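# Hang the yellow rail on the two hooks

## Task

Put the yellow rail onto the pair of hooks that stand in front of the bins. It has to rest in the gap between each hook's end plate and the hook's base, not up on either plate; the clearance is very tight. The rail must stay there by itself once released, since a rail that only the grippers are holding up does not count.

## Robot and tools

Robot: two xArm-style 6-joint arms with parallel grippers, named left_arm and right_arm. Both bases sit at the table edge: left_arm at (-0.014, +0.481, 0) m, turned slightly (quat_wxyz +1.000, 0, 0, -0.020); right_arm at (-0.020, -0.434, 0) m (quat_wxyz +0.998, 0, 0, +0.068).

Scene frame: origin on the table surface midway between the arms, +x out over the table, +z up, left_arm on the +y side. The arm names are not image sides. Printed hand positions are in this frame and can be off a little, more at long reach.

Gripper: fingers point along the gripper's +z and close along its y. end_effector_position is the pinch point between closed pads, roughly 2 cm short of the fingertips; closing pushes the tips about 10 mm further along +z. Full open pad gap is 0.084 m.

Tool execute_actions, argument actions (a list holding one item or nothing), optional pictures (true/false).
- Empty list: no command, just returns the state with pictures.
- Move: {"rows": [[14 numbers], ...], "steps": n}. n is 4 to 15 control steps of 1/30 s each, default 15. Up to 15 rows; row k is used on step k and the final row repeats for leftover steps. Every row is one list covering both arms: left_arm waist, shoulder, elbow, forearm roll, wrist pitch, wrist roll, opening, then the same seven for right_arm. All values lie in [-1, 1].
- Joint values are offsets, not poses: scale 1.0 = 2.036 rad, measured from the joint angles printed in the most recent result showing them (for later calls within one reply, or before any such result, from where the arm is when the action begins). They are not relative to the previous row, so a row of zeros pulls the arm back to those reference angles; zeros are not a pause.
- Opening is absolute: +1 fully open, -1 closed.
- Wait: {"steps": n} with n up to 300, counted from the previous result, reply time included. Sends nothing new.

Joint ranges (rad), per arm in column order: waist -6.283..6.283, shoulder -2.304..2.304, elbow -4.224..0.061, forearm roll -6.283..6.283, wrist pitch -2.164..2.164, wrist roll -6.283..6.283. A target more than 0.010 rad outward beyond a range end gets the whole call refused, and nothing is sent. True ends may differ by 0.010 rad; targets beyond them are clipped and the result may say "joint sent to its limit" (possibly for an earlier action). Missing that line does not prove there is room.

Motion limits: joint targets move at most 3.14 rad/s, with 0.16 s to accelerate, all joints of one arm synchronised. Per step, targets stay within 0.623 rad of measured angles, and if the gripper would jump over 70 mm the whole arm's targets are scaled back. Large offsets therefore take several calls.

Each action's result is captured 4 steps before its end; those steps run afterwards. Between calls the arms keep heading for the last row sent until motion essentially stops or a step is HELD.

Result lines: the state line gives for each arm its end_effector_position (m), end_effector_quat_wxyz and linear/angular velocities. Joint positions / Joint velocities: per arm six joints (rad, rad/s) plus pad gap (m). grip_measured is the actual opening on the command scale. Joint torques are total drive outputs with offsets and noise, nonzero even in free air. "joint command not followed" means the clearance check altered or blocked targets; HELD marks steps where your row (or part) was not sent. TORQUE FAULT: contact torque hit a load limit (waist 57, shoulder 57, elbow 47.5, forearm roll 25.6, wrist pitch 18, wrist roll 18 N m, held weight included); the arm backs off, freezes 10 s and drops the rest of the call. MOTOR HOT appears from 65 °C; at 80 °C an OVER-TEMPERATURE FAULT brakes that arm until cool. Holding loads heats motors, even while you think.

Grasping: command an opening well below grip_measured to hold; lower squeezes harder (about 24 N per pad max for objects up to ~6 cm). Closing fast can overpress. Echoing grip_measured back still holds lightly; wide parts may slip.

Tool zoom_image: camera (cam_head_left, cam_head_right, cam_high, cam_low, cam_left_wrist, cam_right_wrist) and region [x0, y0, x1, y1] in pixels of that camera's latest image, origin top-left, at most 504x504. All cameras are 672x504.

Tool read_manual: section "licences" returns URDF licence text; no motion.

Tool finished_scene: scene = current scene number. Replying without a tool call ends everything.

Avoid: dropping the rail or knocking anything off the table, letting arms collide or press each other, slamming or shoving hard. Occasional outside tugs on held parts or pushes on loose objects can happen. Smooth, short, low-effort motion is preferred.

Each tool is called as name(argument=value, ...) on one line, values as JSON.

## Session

execute_actions(actions=[])

Scene clock: 0.00 s of 4800.00 s.
left_arm: end_effector_position=(+0.4766, +0.1185, +0.3822) grip_measured=+1.00 end_effector_quat_wxyz=(-0.100, +0.975, +0.198, -0.018) end_effector_velocity=(+0.000, -0.000, +0.000) end_effector_angular_velocity=(-0.001, -0.001, -0.000) | right_arm: end_effector_position=(+0.3644, -0.6396, +0.1648) grip_measured=+1.00 end_effector_quat_wxyz=(+0.418, +0.586, +0.694, -0.005) end_effector_velocity=(-0.000, -0.000, -0.000) end_effector_angular_velocity=(-0.000, +0.001, -0.000)
Joint positions: left_arm=[-0.636 -0.559 -1.629  0.105 -1.249 -1.12   0.084] | right_arm=[-0.468 -0.235 -0.276 -2.747 -0.826  0.669  0.084]
Joint velocities: left_arm=[ 0.    -0.    -0.001  0.     0.     0.     0.   ] | right_arm=[ 0.    -0.     0.     0.001 -0.    -0.001 -0.   ]
Joint torques (N m, as the arm reports them, + toward a larger angle): no reading

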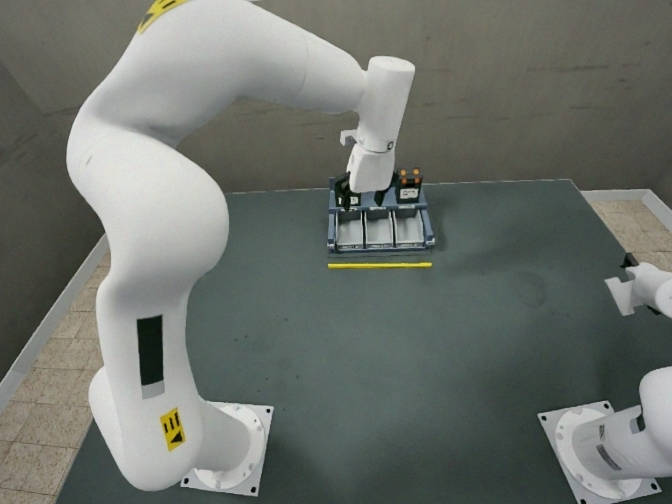

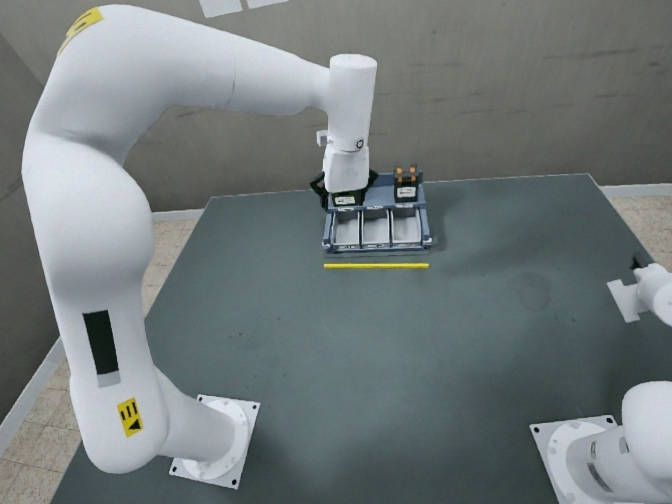

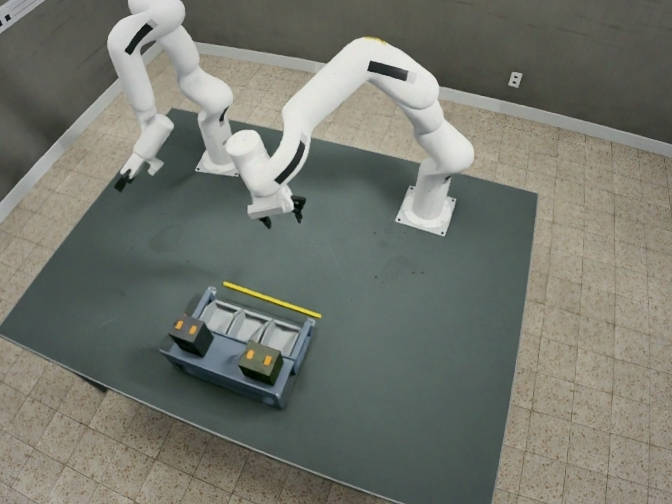

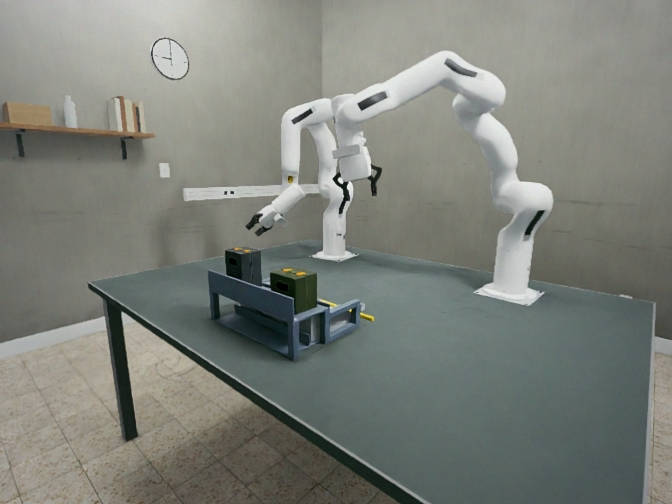

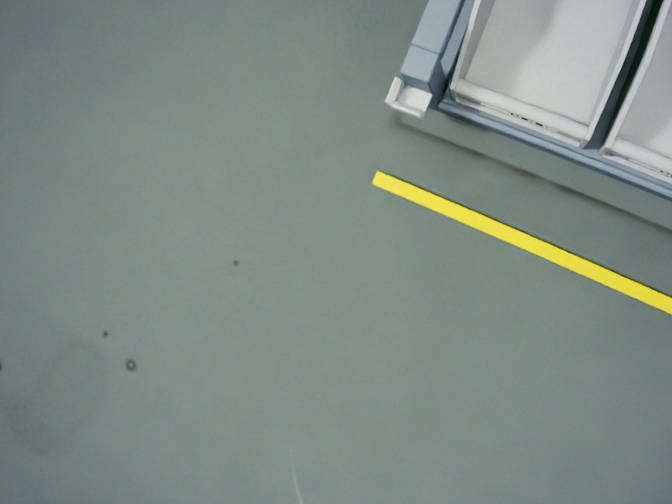

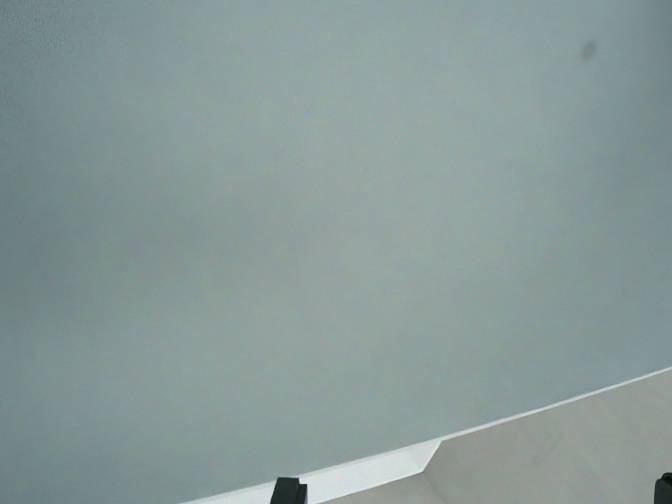

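execute_actions(actions=[{"rows":[[0.021,-0.1,-0.018,-0.052,0.15,-0.522,0,0,0,0,0,0,0,1]]}])

execute_actions(actions=[{"steps":10}])

execute_actions(actions=[{"rows":[[0,-0.129,0,0,0.149,0,0,0,0,0,0,0,0,1]]}])

execute_actions(actions=[{"steps":12}], pictures=true)

Scene clock: 0.67 s of 4800.00 s.
left_arm: end_effector_position=(+0.5232, +0.0842, +0.2889) grip_measured=-0.01 end_effector_quat_wxyz=(-0.041, +0.860, +0.508, -0.004) end_effector_velocity=(+0.130, -0.084, -0.275) end_effector_angular_velocity=(-0.190, -0.314, +3.160) | right_arm: end_effector_position=(+0.3644, -0.6396, +0.1648) grip_measured=+1.00 end_effector_quat_wxyz=(+0.418, +0.586, +0.694, -0.005) end_effector_velocity=(+0.000, -0.000, +0.000) end_effector_angular_velocity=(+0.000, -0.001, -0.000)
Joint positions: left_arm=[-0.604 -0.709 -1.656  0.028 -1.025 -1.728  0.044] | right_arm=[-0.468 -0.235 -0.276 -2.747 -0.826  0.669  0.084]
Joint velocities: left_arm=[ 0.092 -0.439 -0.078 -0.229  0.656 -2.959 -0.   ] | right_arm=[-0.     0.     0.    -0.    -0.     0.001  0.   ]
Joint torques (N m, as the arm reports them, + toward a larger angle): left_arm=[  4.14  75.97 -28.11   0.98   0.1   -0.48] | right_arm=[ -1.04  16.25 -14.06  -0.94  -0.97   0.35]
Steps of this call (steps 1 to 9: nothing new was sent; steps 10 to 20: the first 11 steps of this action). Readings (joint positions):
10: left_arm=[-0.635 -0.559 -1.629 0.105 -1.249 -1.120] | right_arm=[-0.468 -0.235 -0.276 -2.747 -0.826 0.669]
11: left_arm=[-0.635 -0.561 -1.630 0.104 -1.245 -1.128] | right_arm=[-0.468 -0.235 -0.276 -2.747 -0.826 0.669]
13: left_arm=[-0.631 -0.580 -1.635 0.093 -1.214 -1.193] | right_arm=[-0.468 -0.235 -0.276 -2.747 -0.826 0.669]
17: left_arm=[-0.614 -0.660 -1.646 0.053 -1.099 -1.461] | right_arm=[-0.468 -0.235 -0.276 -2.747 -0.826 0.669]
20: the state above

Scene clock: 1.00 s of 4800.00 s.
left_arm: end_effector_position=(+0.5394, +0.0743, +0.2566) grip_measured=-0.01 end_effector_quat_wxyz=(-0.020, +0.716, +0.698, -0.003) end_effector_velocity=(+0.002, -0.001, -0.000) end_effector_angular_velocity=(-0.005, -0.007, +0.046) | right_arm: end_effector_position=(+0.3644, -0.6396, +0.1648) grip_measured=+1.00 end_effector_quat_wxyz=(+0.418, +0.586, +0.694, -0.005) end_effector_velocity=(-0.000, -0.000, -0.000) end_effector_angular_velocity=(+0.000, -0.000, -0.001)
Joint positions: left_arm=[-0.593 -0.762 -1.666 -0.    -0.945 -2.179  0.044] | right_arm=[-0.468 -0.235 -0.276 -2.747 -0.826  0.669  0.084]
Joint velocities: left_arm=[ 0.001 -0.002 -0.003 -0.002  0.008 -0.044 -0.   ] | right_arm=[ 0.    -0.001  0.     0.001 -0.001  0.    -0.   ]
Joint torques (N m, as the arm reports them, + toward a larger angle): left_arm=[  4.    67.33 -26.32   0.79   0.38   0.14] | right_arm=[ -0.37  16.49 -13.92  -0.91  -0.94   0.1 ]
Kept back: nothing.
Steps of this call (steps 1 to 4: the last 4 steps of your previous action; steps 5 to 10: the robot went on to your last target). Readings (joint positions):
1: left_arm=[-0.601 -0.723 -1.658 0.020 -1.005 -1.827] | right_arm=[-0.468 -0.235 -0.276 -2.747 -0.826 0.669]
2: left_arm=[-0.599 -0.735 -1.660 0.014 -0.987 -1.921] | right_arm=[-0.468 -0.235 -0.276 -2.747 -0.826 0.669]
4: left_arm=[-0.595 -0.752 -1.663 0.005 -0.962 -2.071] | right_arm=[-0.468 -0.235 -0.276 -2.747 -0.826 0.669]
8: left_arm=[-0.593 -0.762 -1.666 -0.000 -0.946 -2.173] | right_arm=[-0.468 -0.235 -0.276 -2.747 -0.826 0.669]
10: the state above

Scene clock: 1.37 s of 4800.00 s.
left_arm: end_effector_position=(+0.5563, +0.0618, +0.1055) grip_measured=-0.01 end_effector_quat_wxyz=(-0.004, +0.716, +0.698, -0.001) end_effector_velocity=(+0.003, -0.003, -0.480) end_effector_angular_velocity=(-0.040, -0.052, +0.001) | right_arm: end_effector_position=(+0.3644, -0.6396, +0.1648) grip_measured=+1.00 end_effector_quat_wxyz=(+0.418, +0.586, +0.694, -0.005) end_effector_velocity=(-0.000, -0.000, -0.000) end_effector_angular_velocity=(+0.000, +0.000, -0.001)
Joint positions: left_arm=[-0.593 -0.975 -1.666 -0.    -0.698 -2.179  0.044] | right_arm=[-0.468 -0.235 -0.276 -2.747 -0.826  0.669  0.084]
Joint velocities: left_arm=[-0.    -0.67   0.011 -0.003  0.746  0.001 -0.   ] | right_arm=[-0.    -0.    -0.     0.001  0.     0.     0.   ]
Joint torques (N m, as the arm reports them, + toward a larger angle): left_arm=[  4.29  87.27 -27.07   0.67  -0.13   0.05] | right_arm=[  2.59  17.21 -13.92  -1.25  -1.18   0.4 ]
Steps of this call (steps 1 to 11: the first 11 steps of this action). Readings (joint positions):
1: left_arm=[-0.593 -0.762 -1.666 -0.000 -0.944 -2.180] | right_arm=[-0.468 -0.235 -0.276 -2.747 -0.826 0.669]
2: left_arm=[-0.593 -0.767 -1.668 -0.000 -0.936 -2.180] | right_arm=[-0.468 -0.235 -0.276 -2.747 -0.826 0.669]
4: left_arm=[-0.593 -0.809 -1.670 -0.000 -0.884 -2.180] | right_arm=[-0.468 -0.235 -0.276 -2.747 -0.826 0.669]
8: left_arm=[-0.593 -0.906 -1.666 -0.000 -0.777 -2.179] | right_arm=[-0.468 -0.235 -0.276 -2.747 -0.826 0.669]
11: the state above

Scene clock: 1.77 s of 4800.00 s.
left_arm: end_effector_position=(+0.5572, +0.0612, +0.0717) grip_measured=-0.01 end_effector_quat_wxyz=(+0.001, +0.716, +0.698, +0.000) end_effector_velocity=(-0.003, +0.002, -0.007) end_effector_angular_velocity=(+0.006, +0.008, -0.001) | right_arm: end_effector_position=(+0.3644, -0.6396, +0.1648) grip_measured=+1.00 end_effector_quat_wxyz=(+0.418, +0.586, +0.694, -0.005) end_effector_velocity=(-0.000, +0.000, -0.000) end_effector_angular_velocity=(+0.000, +0.001, +0.000)
Joint positions: left_arm=[-0.593 -1.023 -1.667 -0.    -0.641 -2.179  0.044] | right_arm=[-0.468 -0.235 -0.276 -2.747 -0.826  0.669  0.084]
Joint velocities: left_arm=[-0.    -0.007  0.005  0.001  0.002  0.    -0.   ] | right_arm=[ 0.    -0.     0.    -0.     0.001 -0.    -0.   ]
Joint torques (N m, as the arm reports them, + toward a larger angle): left_arm=[  3.18  77.8  -25.14  -0.21   0.51  -0.03] | right_arm=[  1.19  16.33 -14.06  -0.92  -1.07   0.32]
Kept back: nothing.
Steps of this call (steps 1 to 4: the last 4 steps of your previous action; steps 5 to 12: the robot went on to your last target). Readings (joint positions):
1: left_arm=[-0.593 -0.996 -1.665 -0.000 -0.676 -2.179] | right_arm=[-0.468 -0.235 -0.276 -2.747 -0.826 0.669]
2: left_arm=[-0.593 -1.011 -1.664 -0.000 -0.661 -2.179] | right_arm=[-0.468 -0.235 -0.276 -2.747 -0.826 0.669]
4: left_arm=[-0.593 -1.022 -1.664 -0.000 -0.647 -2.179] | right_arm=[-0.468 -0.235 -0.276 -2.747 -0.826 0.669]
8: left_arm=[-0.593 -1.022 -1.667 -0.000 -0.642 -2.179] | right_arm=[-0.468 -0.235 -0.276 -2.747 -0.826 0.669]
12: the state above

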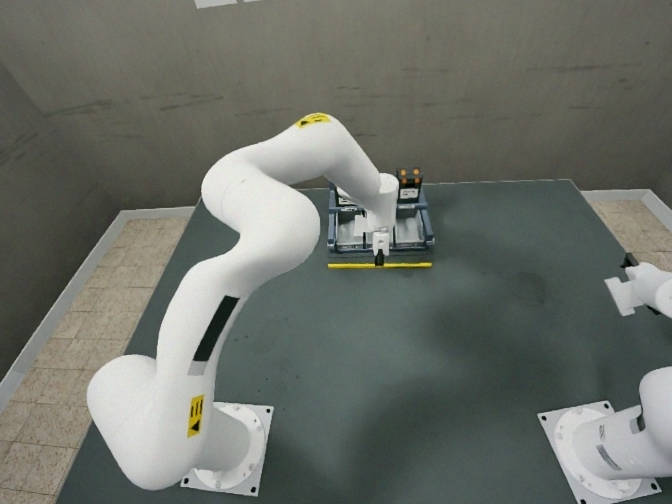

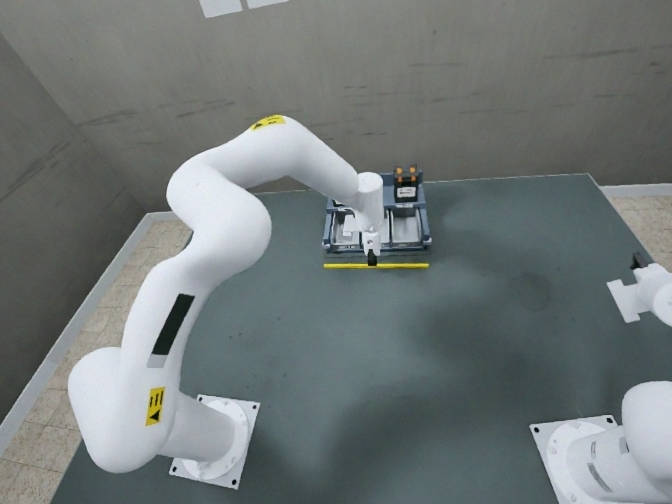

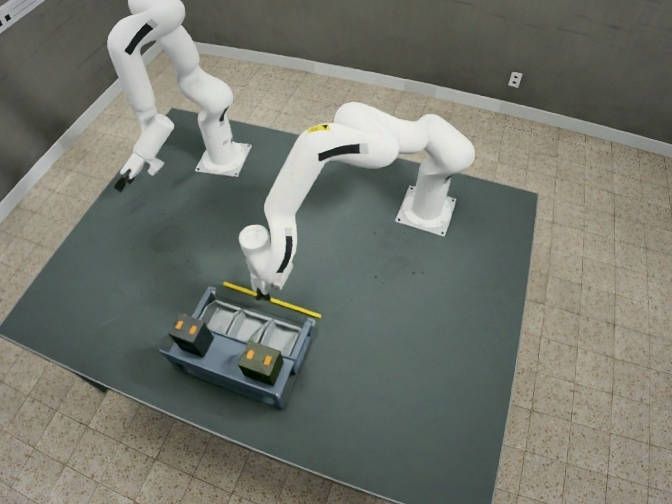

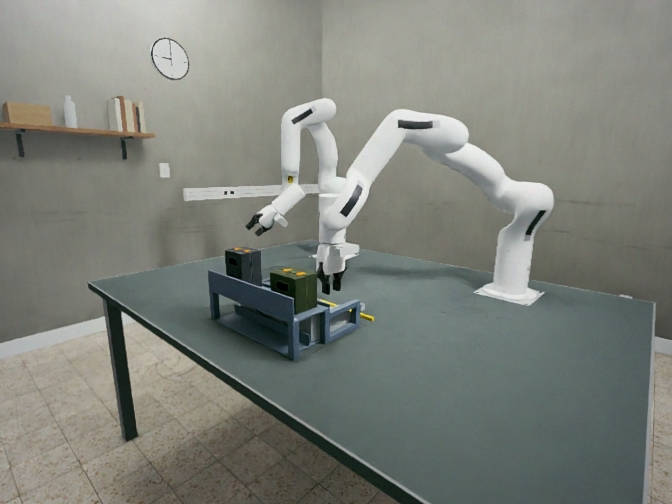

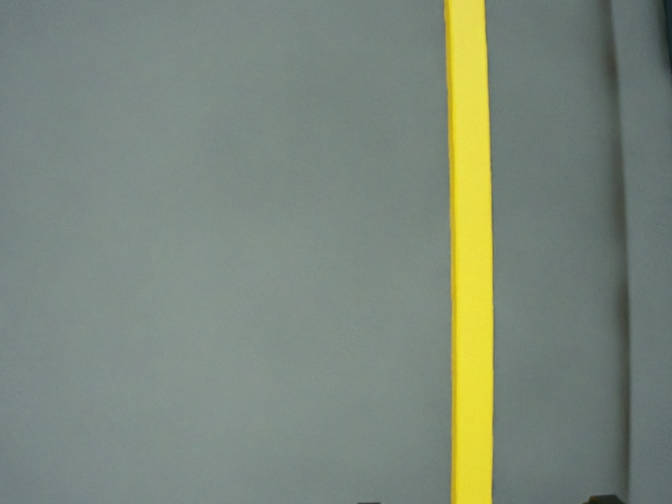

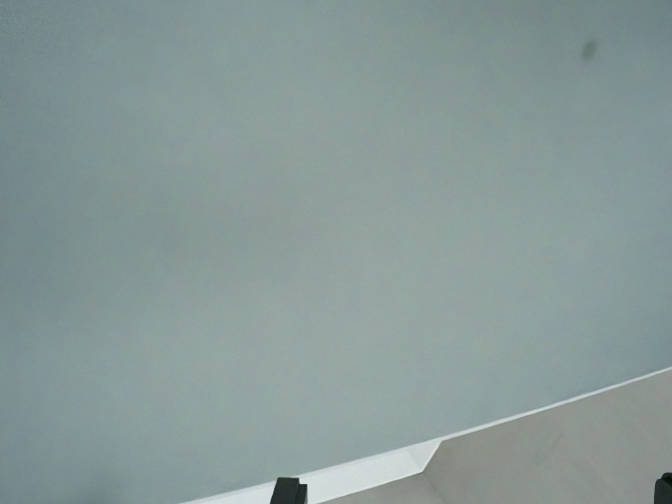

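execute_actions(actions=[{"rows":[[0,-0.008,-0.003,0,0.004,-0.002,-0.1,0,0,0,0,0,0,1],[0,-0.016,-0.007,0,0.009,-0.004,-0.1,0,0,0,0,0,0,1],[0,-0.024,-0.01,0,0.013,-0.006,-0.2,0,0,0,0,0,0,1],[0,-0.0324,-0.0142,0,0.018,-0.008,-0.3,0,0,0,0,0,0,1]]}], pictures=true)

zoom_image(camera="cam_high", region=[200,260,330,340])

Scene clock: 2.33 s of 4800.00 s.
left_arm: end_effector_position=(+0.5594, +0.0596, +0.0358) grip_measured=-0.32 end_effector_quat_wxyz=(+0.001, +0.710, +0.704, -0.000) end_effector_velocity=(+0.012, -0.008, +0.011) end_effector_angular_velocity=(-0.020, -0.029, +0.004) | right_arm: end_effector_position=(+0.3644, -0.6396, +0.1648) grip_measured=+1.00 end_effector_quat_wxyz=(+0.418, +0.586, +0.694, -0.005) end_effector_velocity=(-0.000, -0.000, -0.000) end_effector_angular_velocity=(+0.000, +0.001, -0.001)
Joint positions: left_arm=[-0.593 -1.089 -1.695 -0.    -0.605 -2.195  0.03 ] | right_arm=[-0.468 -0.235 -0.276 -2.747 -0.826  0.669  0.084]
Joint velocities: left_arm=[ 0.     0.004 -0.021  0.001  0.01  -0.004 -0.   ] | right_arm=[-0.    -0.001 -0.     0.     0.    -0.     0.   ]
Joint torques (N m, as the arm reports them, + toward a larger angle): left_arm=[  4.32  77.54 -21.96   0.08   0.58  -0.13] | right_arm=[  0.87  15.82 -13.62  -0.97  -1.01   0.23]
Steps of this call (steps 1 to 6: the robot went on to your last target; steps 7 to 17: the first 11 steps of this action). Readings (joint positions):
7: left_arm=[-0.593 -1.024 -1.667 -0.000 -0.641 -2.179] | right_arm=[-0.468 -0.235 -0.276 -2.747 -0.826 0.669]
8: left_arm=[-0.593 -1.027 -1.669 -0.000 -0.639 -2.180] | right_arm=[-0.468 -0.235 -0.276 -2.747 -0.826 0.669]
10: left_arm=[-0.593 -1.045 -1.678 -0.000 -0.629 -2.185] | right_arm=[-0.468 -0.235 -0.276 -2.747 -0.826 0.669]
14: left_arm=[-0.593 -1.086 -1.692 -0.000 -0.608 -2.194] | right_arm=[-0.468 -0.235 -0.276 -2.747 -0.826 0.669]
17: the state above

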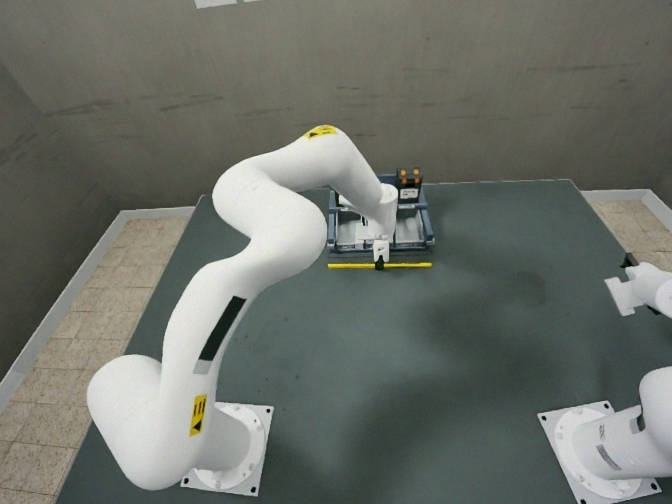

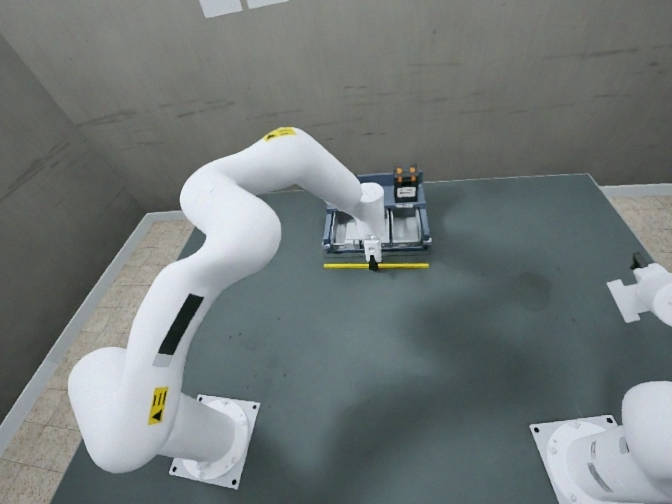

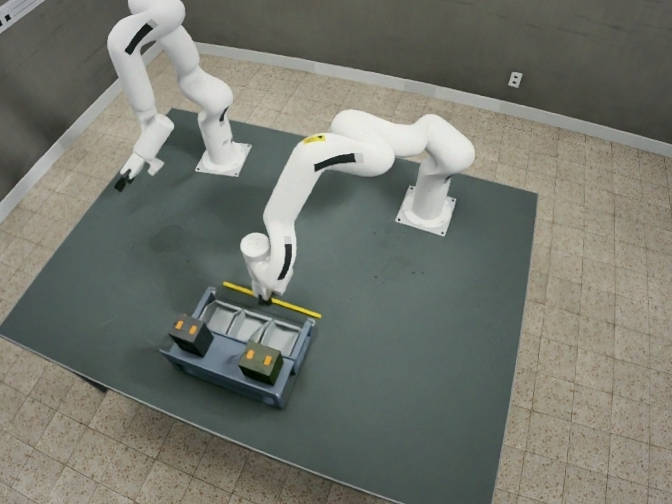

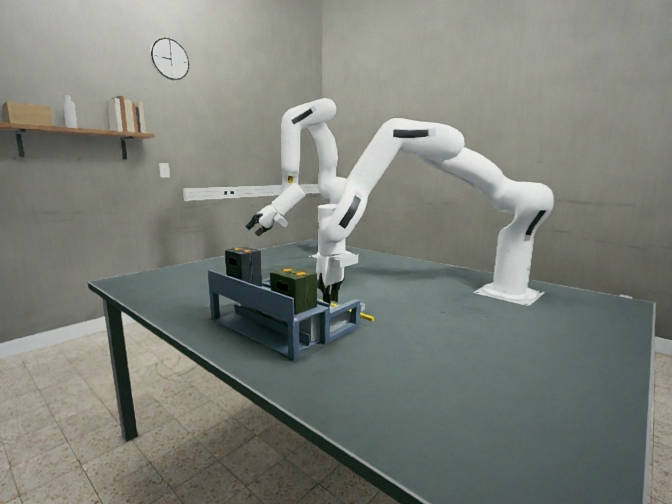

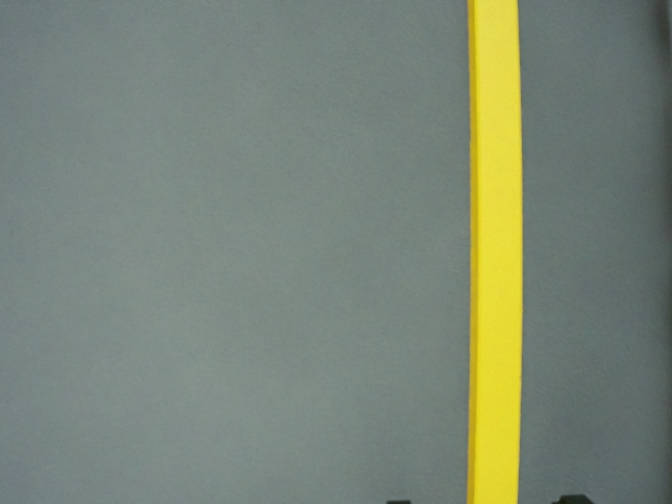

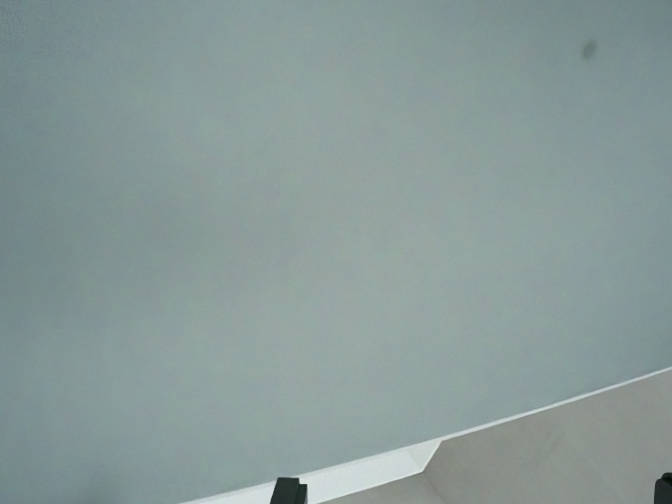

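Region (200, 260, 330, 340) of cam_high's 672x504 image, scaled by 3.877, with more detail than that image has; it fills the top 310 rows of this view, and the rest is white.

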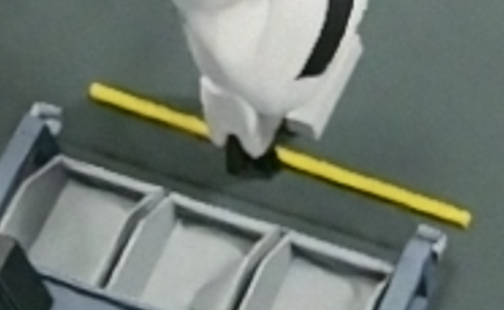

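execute_actions(actions=[{"rows":[[0,-0.004,-0.002,0,0.003,0,-0.3,0,0,0,0,0,0,1],[0,-0.009,-0.004,0,0.005,0,-0.3,0,0,0,0,0,0,1],[0,-0.009,-0.004,0,0.005,0,-0.3,0,0,0,0,0,0,1],[0,-0.009,-0.004,0,0.005,0,-0.4,0,0,0,0,0,0,1],[0,-0.009,-0.004,0,0.005,0,-0.5,0,0,0,0,0,0,1],[0,-0.009,-0.004,0,0.005,0,-0.6,0,0,0,0,0,0,1],[0,-0.009,-0.004,0,0.005,0,-0.7,0,0,0,0,0,0,1],[0,-0.009,-0.004,0,0.005,0,-0.8,0,0,0,0,0,0,1],[0,-0.009,-0.004,0,0.005,0,-1,0,0,0,0,0,0,1]]}])

execute_actions(actions=[{"rows":[[0,0.01,0.002,0,-0.008,0,-1,0,0,0,0,0,0,1],[0,0.02,0.005,0,-0.016,0,-1,0,0,0,0,0,0,1],[0,0.03,0.007,0,-0.024,0,-1,0,0,0,0,0,0,1],[0,0.04,0.009,0,-0.032,0,-1,0,0,0,0,0,0,1],[0,0.05,0.012,0,-0.04,0,-1,0,0,0,0,0,0,1],[0,0.062,0.014,0,-0.048,0,-1,0,0,0,0,0,0,1]]}])

execute_actions(actions=[{"steps":8}], pictures=true)

Scene clock: 3.00 s of 4800.00 s.
left_arm: end_effector_position=(+0.5598, +0.0593, +0.0257) grip_measured=-0.78 end_effector_quat_wxyz=(+0.000, +0.710, +0.704, -0.000) end_effector_velocity=(-0.000, +0.001, -0.001) end_effector_angular_velocity=(+0.001, +0.001, +0.001) | right_arm: end_effector_position=(+0.3644, -0.6396, +0.1648) grip_measured=+1.00 end_effector_quat_wxyz=(+0.418, +0.586, +0.694, -0.005) end_effector_velocity=(+0.000, +0.000, -0.000) end_effector_angular_velocity=(-0.000, +0.001, +0.001)
Joint positions: left_arm=[-0.593 -1.107 -1.703 -0.    -0.595 -2.195  0.01 ] | right_arm=[-0.468 -0.235 -0.276 -2.747 -0.826  0.669  0.084]
Joint velocities: left_arm=[ 0.001 -0.001  0.     0.    -0.001 -0.     0.   ] | right_arm=[ 0.    -0.    -0.    -0.     0.    -0.001  0.   ]
Joint torques (N m, as the arm reports them, + toward a larger angle): left_arm=[  4.86  77.04 -24.55  -0.1    0.75  -0.27] | right_arm=[  1.2   16.89 -14.58  -1.39  -0.94   0.21]
Steps of this call (steps 1 to 4: the last 4 steps of your previous action; steps 5 to 9: the robot went on to your last target; steps 10 to 20: the first 11 steps of this action). Readings (joint positions):
10: left_arm=[-0.593 -1.089 -1.696 -0.000 -0.605 -2.195] | right_arm=[-0.468 -0.235 -0.276 -2.747 -0.826 0.669]
11: left_arm=[-0.593 -1.091 -1.697 -0.000 -0.603 -2.195] | right_arm=[-0.468 -0.235 -0.276 -2.747 -0.826 0.669]
13: left_arm=[-0.593 -1.100 -1.701 -0.000 -0.599 -2.195] | right_arm=[-0.468 -0.235 -0.276 -2.747 -0.826 0.669]
17: left_arm=[-0.593 -1.107 -1.703 -0.000 -0.595 -2.195] | right_arm=[-0.468 -0.235 -0.276 -2.747 -0.826 0.669]
20: the state above

Scene clock: 3.50 s of 4800.00 s.
left_arm: end_effector_position=(+0.5612, +0.0582, +0.1052) grip_measured=-0.78 end_effector_quat_wxyz=(+0.003, +0.710, +0.704, +0.000) end_effector_velocity=(-0.021, +0.015, +0.015) end_effector_angular_velocity=(+0.038, +0.053, +0.001) | right_arm: end_effector_position=(+0.3644, -0.6396, +0.1648) grip_measured=+1.00 end_effector_quat_wxyz=(+0.418, +0.586, +0.694, -0.005) end_effector_velocity=(-0.000, +0.000, -0.000) end_effector_angular_velocity=(+0.001, +0.000, +0.000)
Joint positions: left_arm=[-0.593 -0.982 -1.678 -0.    -0.689 -2.195  0.01 ] | right_arm=[-0.468 -0.235 -0.276 -2.747 -0.826  0.669  0.084]
Joint velocities: left_arm=[ 0.     0.045  0.046 -0.001 -0.065  0.    -0.   ] | right_arm=[ 0.     0.     0.    -0.001  0.001  0.     0.   ]
Joint torques (N m, as the arm reports them, + toward a larger angle): left_arm=[  2.2   61.41 -22.2    0.03   0.61  -0.16] | right_arm=[  0.52  16.76 -13.58  -1.27  -0.97   0.22]
Steps of this call (steps 1 to 4: the last 4 steps of your previous action; steps 5 to 15: the first 11 steps of this action, its rows measured from where the robot was after step 4). Readings (joint positions):
4: left_arm=[-0.593 -1.107 -1.703 -0.000 -0.595 -2.195] | right_arm=[-0.468 -0.235 -0.276 -2.747 -0.826 0.669]
5: left_arm=[-0.593 -1.107 -1.703 -0.000 -0.596 -2.195] | right_arm=[-0.468 -0.235 -0.276 -2.747 -0.826 0.669]
6: left_arm=[-0.593 -1.103 -1.701 -0.000 -0.599 -2.195] | right_arm=[-0.468 -0.235 -0.276 -2.747 -0.826 0.669]
8: left_arm=[-0.593 -1.081 -1.695 -0.000 -0.618 -2.195] | right_arm=[-0.468 -0.235 -0.276 -2.747 -0.826 0.669]
12: left_arm=[-0.593 -1.007 -1.681 -0.000 -0.673 -2.195] | right_arm=[-0.468 -0.235 -0.276 -2.747 -0.826 0.669]
15: the state above

Scene clock: 3.77 s of 4800.00 s.
left_arm: end_effector_position=(+0.5593, +0.0596, +0.1043) grip_measured=-0.78 end_effector_quat_wxyz=(-0.000, +0.710, +0.704, -0.000) end_effector_velocity=(+0.002, -0.002, +0.004) end_effector_angular_velocity=(-0.005, -0.006, +0.002) | right_arm: end_effector_position=(+0.3644, -0.6396, +0.1648) grip_measured=+1.00 end_effector_quat_wxyz=(+0.418, +0.586, +0.694, -0.005) end_effector_velocity=(-0.000, +0.000, -0.000) end_effector_angular_velocity=(+0.001, +0.001, +0.000)
Joint positions: left_arm=[-0.593 -0.981 -1.674 -0.    -0.693 -2.195  0.01 ] | right_arm=[-0.468 -0.235 -0.276 -2.747 -0.826  0.669  0.084]
Joint velocities: left_arm=[-0.     0.005 -0.003 -0.001  0.    -0.001 -0.   ] | right_arm=[ 0.    -0.    -0.    -0.     0.001  0.     0.   ]
Joint torques (N m, as the arm reports them, + toward a larger angle): left_arm=[  3.35  78.32 -26.67  -0.34   0.2   -0.12] | right_arm=[  0.83  16.49 -14.22  -1.02  -0.98   0.28]
Kept back: nothing.
Steps of this call (steps 1 to 4: the last 4 steps of your previous action; steps 5 to 8: the robot went on to your last target). Readings (joint positions):
1: left_arm=[-0.593 -0.982 -1.676 -0.000 -0.691 -2.195] | right_arm=[-0.468 -0.235 -0.276 -2.747 -0.826 0.669]
2: left_arm=[-0.593 -0.982 -1.675 -0.000 -0.692 -2.195] | right_arm=[-0.468 -0.235 -0.276 -2.747 -0.826 0.669]
4: left_arm=[-0.593 -0.982 -1.674 -0.000 -0.693 -2.195] | right_arm=[-0.468 -0.235 -0.276 -2.747 -0.826 0.669]
8: the state above

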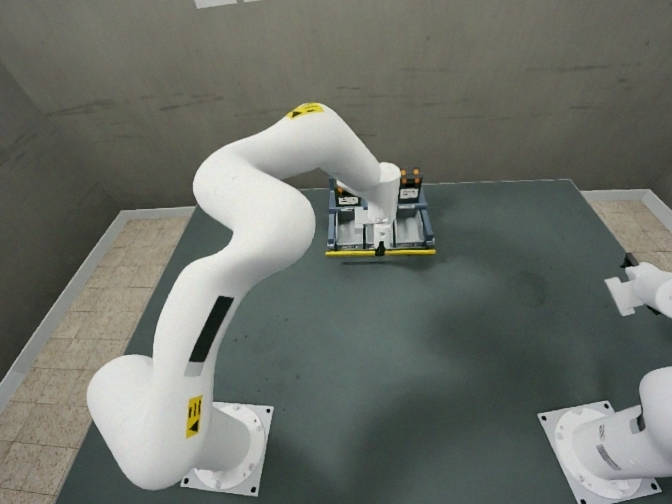

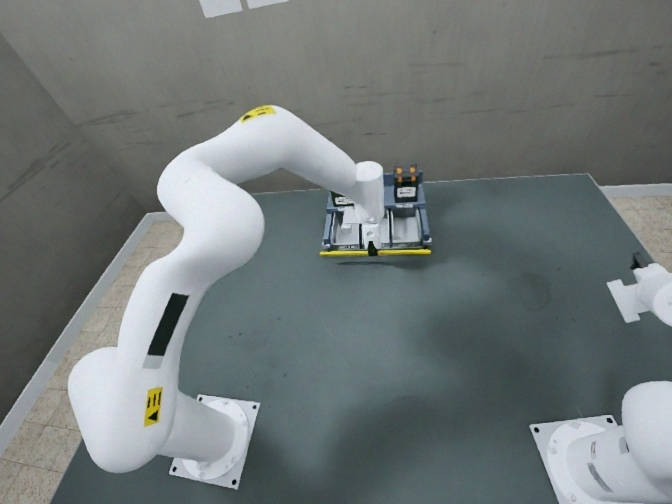

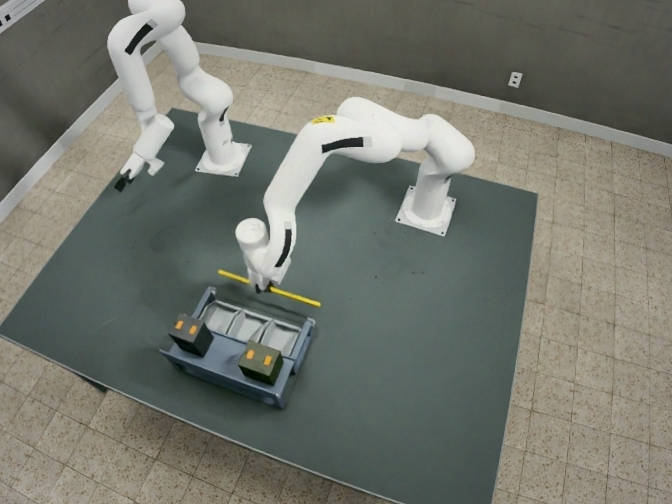

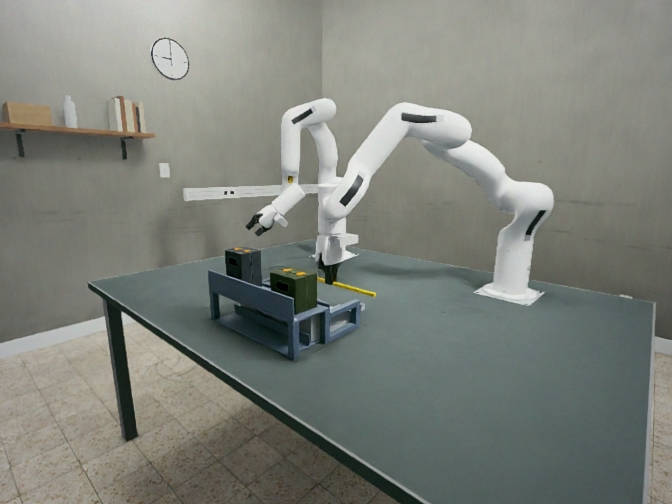

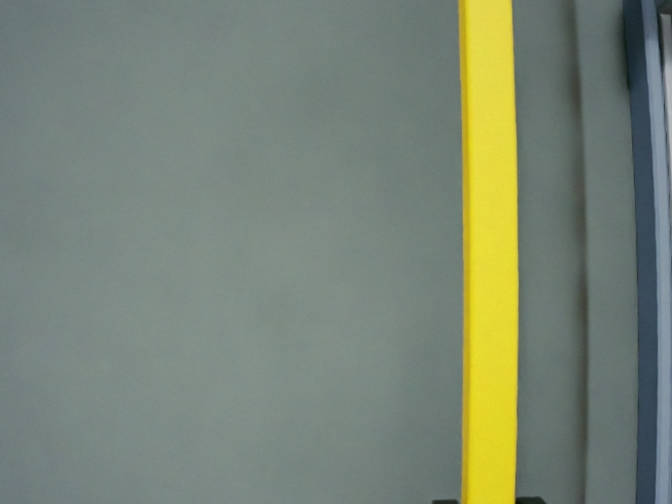

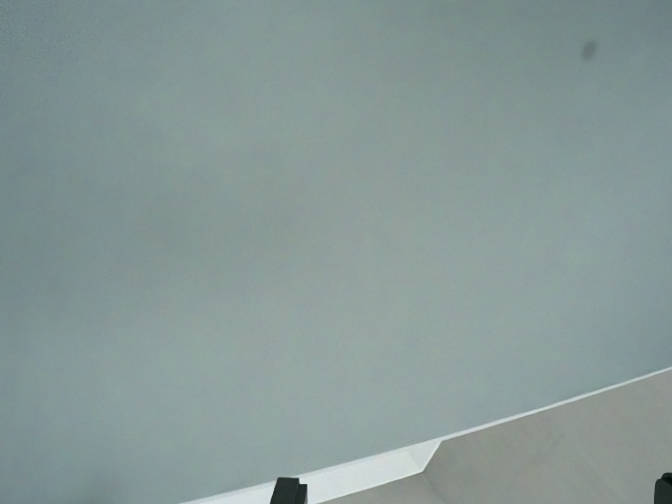

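execute_actions(actions=[{"rows":[[0.004,-0.012,-0.021,0,-0.009,0.003,-1,0,0,0,0,0,0,1],[0.008,-0.024,-0.042,0,-0.018,0.006,-1,0,0,0,0,0,0,1],[0.012,-0.036,-0.063,0,-0.027,0.009,-1,0,0,0,0,0,0,1],[0.016,-0.048,-0.084,0,-0.036,0.012,-1,0,0,0,0,0,0,1],[0.02,-0.06,-0.105,0,-0.045,0.015,-1,0,0,0,0,0,0,1],[0.0236,-0.0717,-0.1267,0,-0.055,0.0177,-1,0,0,0,0,0,0,1]]}])

execute_actions(actions=[{"steps":10}], pictures=true)

zoom_image(camera="cam_high", region=[195,260,330,340])

zoom_image(camera="cam_head_left", region=[315,215,445,265])

zoom_image(camera="cam_low", region=[300,260,390,330])

Scene clock: 4.47 s of 4800.00 s.
left_arm: end_effector_position=(+0.6200, +0.0598, +0.0988) grip_measured=-0.78 end_effector_quat_wxyz=(-0.000, +0.706, +0.708, -0.000) end_effector_velocity=(+0.040, -0.002, +0.003) end_effector_angular_velocity=(+0.004, +0.007, -0.001) | right_arm: end_effector_position=(+0.3644, -0.6396, +0.1648) grip_measured=+1.00 end_effector_quat_wxyz=(+0.418, +0.586, +0.694, -0.005) end_effector_velocity=(-0.000, -0.000, +0.000) end_effector_angular_velocity=(+0.000, -0.001, -0.001)
Joint positions: left_arm=[-0.546 -1.123 -1.922 -0.    -0.799 -2.161  0.01 ] | right_arm=[-0.468 -0.235 -0.276 -2.747 -0.826  0.669  0.084]
Joint velocities: left_arm=[ 0.027 -0.106 -0.203 -0.001 -0.105  0.028 -0.   ] | right_arm=[ 0.     0.     0.     0.001 -0.     0.     0.   ]
Joint torques (N m, as the arm reports them, + toward a larger angle): left_arm=[  1.33  96.34 -24.27  -0.11   0.49  -0.19] | right_arm=[ -0.37  18.   -14.14  -0.58  -0.98   0.3 ]
Steps of this call (steps 1 to 10: the robot went on to your last target; steps 11 to 21: the first 11 steps of this action). Readings (joint positions):
11: left_arm=[-0.593 -0.981 -1.675 -0.000 -0.693 -2.195] | right_arm=[-0.468 -0.235 -0.276 -2.747 -0.826 0.669]
12: left_arm=[-0.592 -0.985 -1.682 -0.000 -0.697 -2.194] | right_arm=[-0.468 -0.235 -0.276 -2.747 -0.826 0.669]
14: left_arm=[-0.584 -1.009 -1.725 -0.000 -0.715 -2.188] | right_arm=[-0.468 -0.235 -0.276 -2.747 -0.826 0.669]
18: left_arm=[-0.557 -1.090 -1.865 -0.000 -0.774 -2.168] | right_arm=[-0.468 -0.235 -0.276 -2.747 -0.826 0.669]
21: the state above

Scene clock: 4.80 s of 4800.00 s.
left_arm: end_effector_position=(+0.6217, +0.0591, +0.0997) grip_measured=-0.78 end_effector_quat_wxyz=(-0.000, +0.706, +0.708, -0.000) end_effector_velocity=(-0.000, +0.001, -0.002) end_effector_angular_velocity=(+0.001, +0.002, +0.001) | right_arm: end_effector_position=(+0.3644, -0.6396, +0.1648) grip_measured=+1.00 end_effector_quat_wxyz=(+0.418, +0.586, +0.694, -0.005) end_effector_velocity=(-0.000, +0.000, -0.001) end_effector_angular_velocity=(+0.002, +0.002, -0.001)
Joint positions: left_arm=[-0.545 -1.127 -1.932 -0.    -0.805 -2.159  0.01 ] | right_arm=[-0.468 -0.235 -0.276 -2.747 -0.826  0.669  0.084]
Joint velocities: left_arm=[ 0.001 -0.003 -0.    -0.    -0.     0.     0.   ] | right_arm=[-0.    -0.     0.     0.001  0.002  0.    -0.   ]
Joint torques (N m, as the arm reports them, + toward a larger angle): left_arm=[  5.45  81.85 -28.89  -0.05   0.34  -0.19] | right_arm=[  1.19  16.81 -13.6   -1.07  -1.08   0.35]
Kept back: nothing.
Steps of this call (steps 1 to 4: the last 4 steps of your previous action; steps 5 to 10: the robot went on to your last target). Readings (joint positions):
1: left_arm=[-0.545 -1.125 -1.927 -0.000 -0.802 -2.160] | right_arm=[-0.468 -0.235 -0.276 -2.747 -0.826 0.669]
2: left_arm=[-0.545 -1.126 -1.929 -0.000 -0.803 -2.159] | right_arm=[-0.468 -0.235 -0.276 -2.747 -0.826 0.669]
4: left_arm=[-0.545 -1.126 -1.931 -0.000 -0.805 -2.159] | right_arm=[-0.468 -0.235 -0.276 -2.747 -0.826 0.669]
8: left_arm=[-0.545 -1.127 -1.932 -0.000 -0.805 -2.159] | right_arm=[-0.468 -0.235 -0.276 -2.747 -0.826 0.669]
10: the state above

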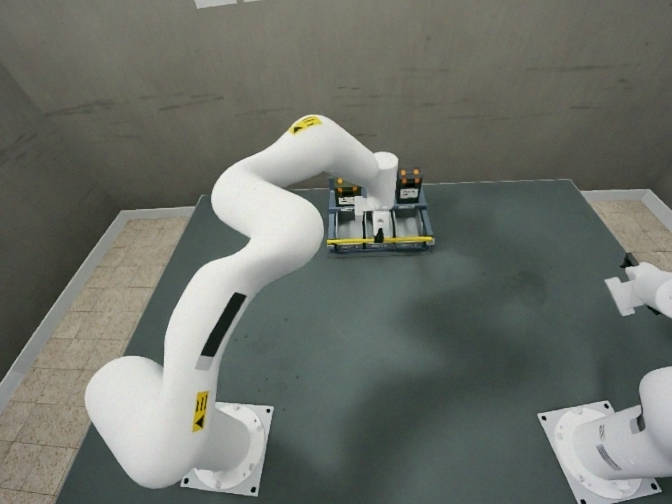

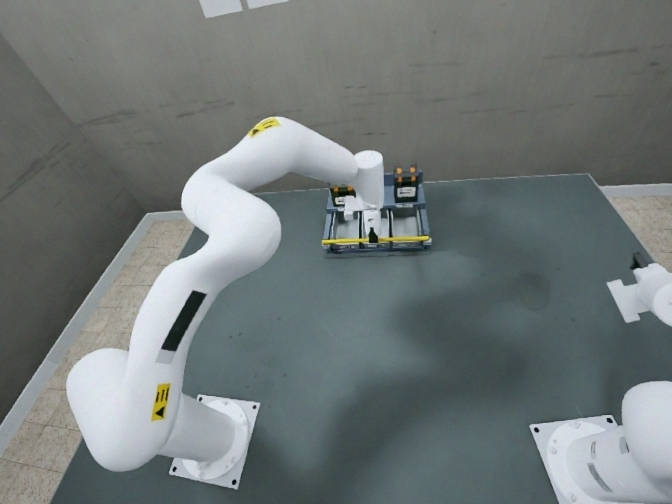

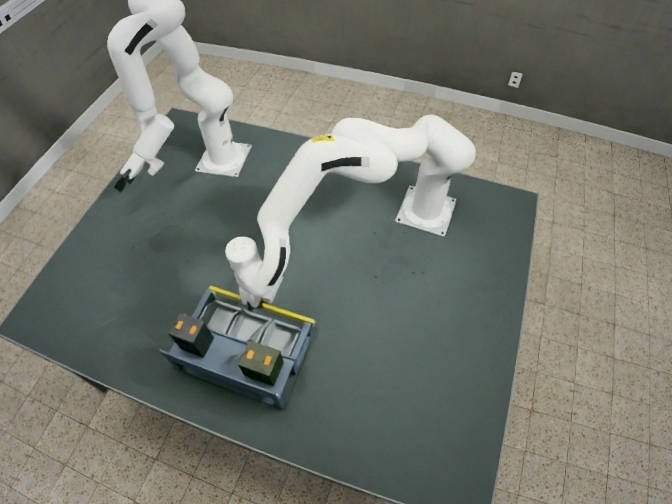

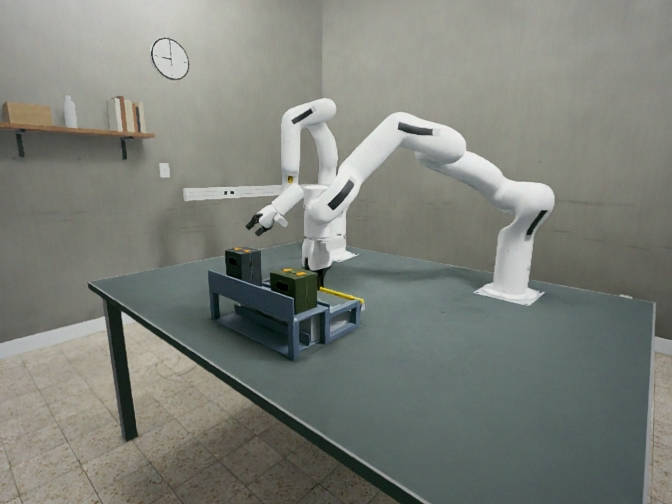

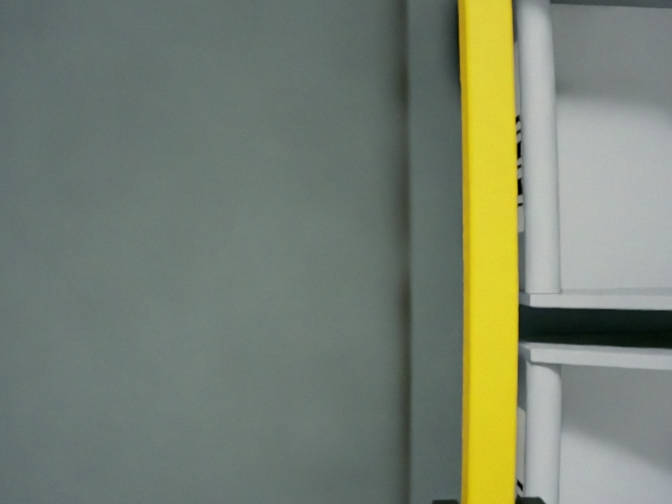

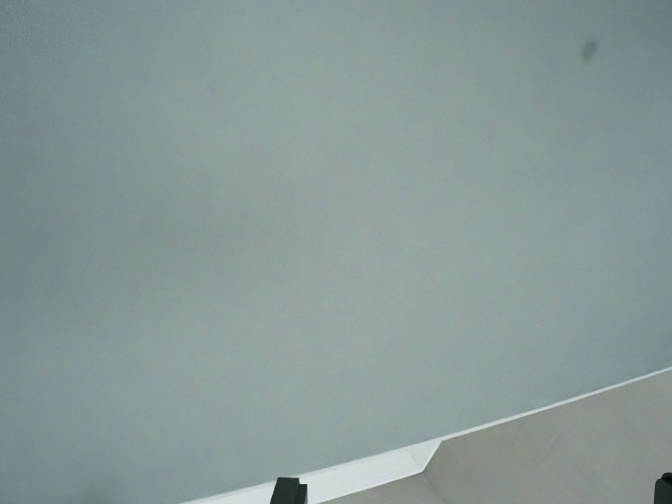

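Region (195, 260, 330, 340) of cam_high's 672x504 image, scaled by 3.733, with more detail than that image has; it fills the top 299 rows of this view, and the rest is white.

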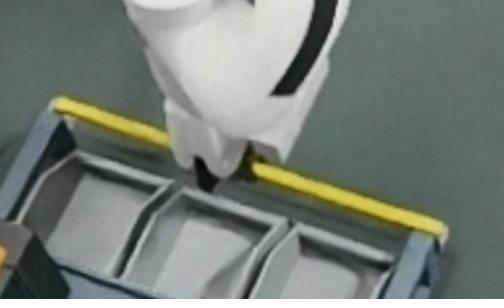

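Region (315, 215, 445, 265) of cam_head_left's 672x504 image, scaled by 3.877, with more detail than that image has; it fills the top 194 rows of this view, and the rest is white.

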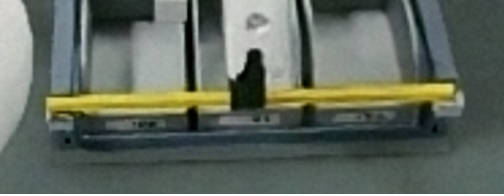

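Region (300, 260, 390, 330) of cam_low's 672x504 image, scaled by 5.600, with more detail than that image has.

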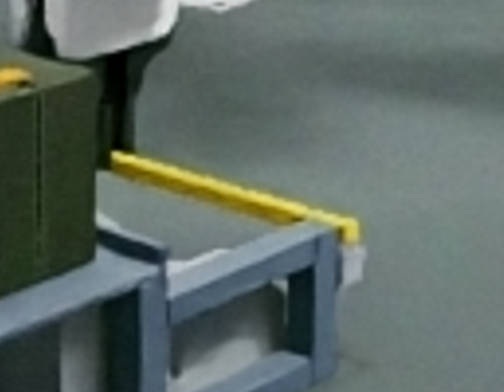

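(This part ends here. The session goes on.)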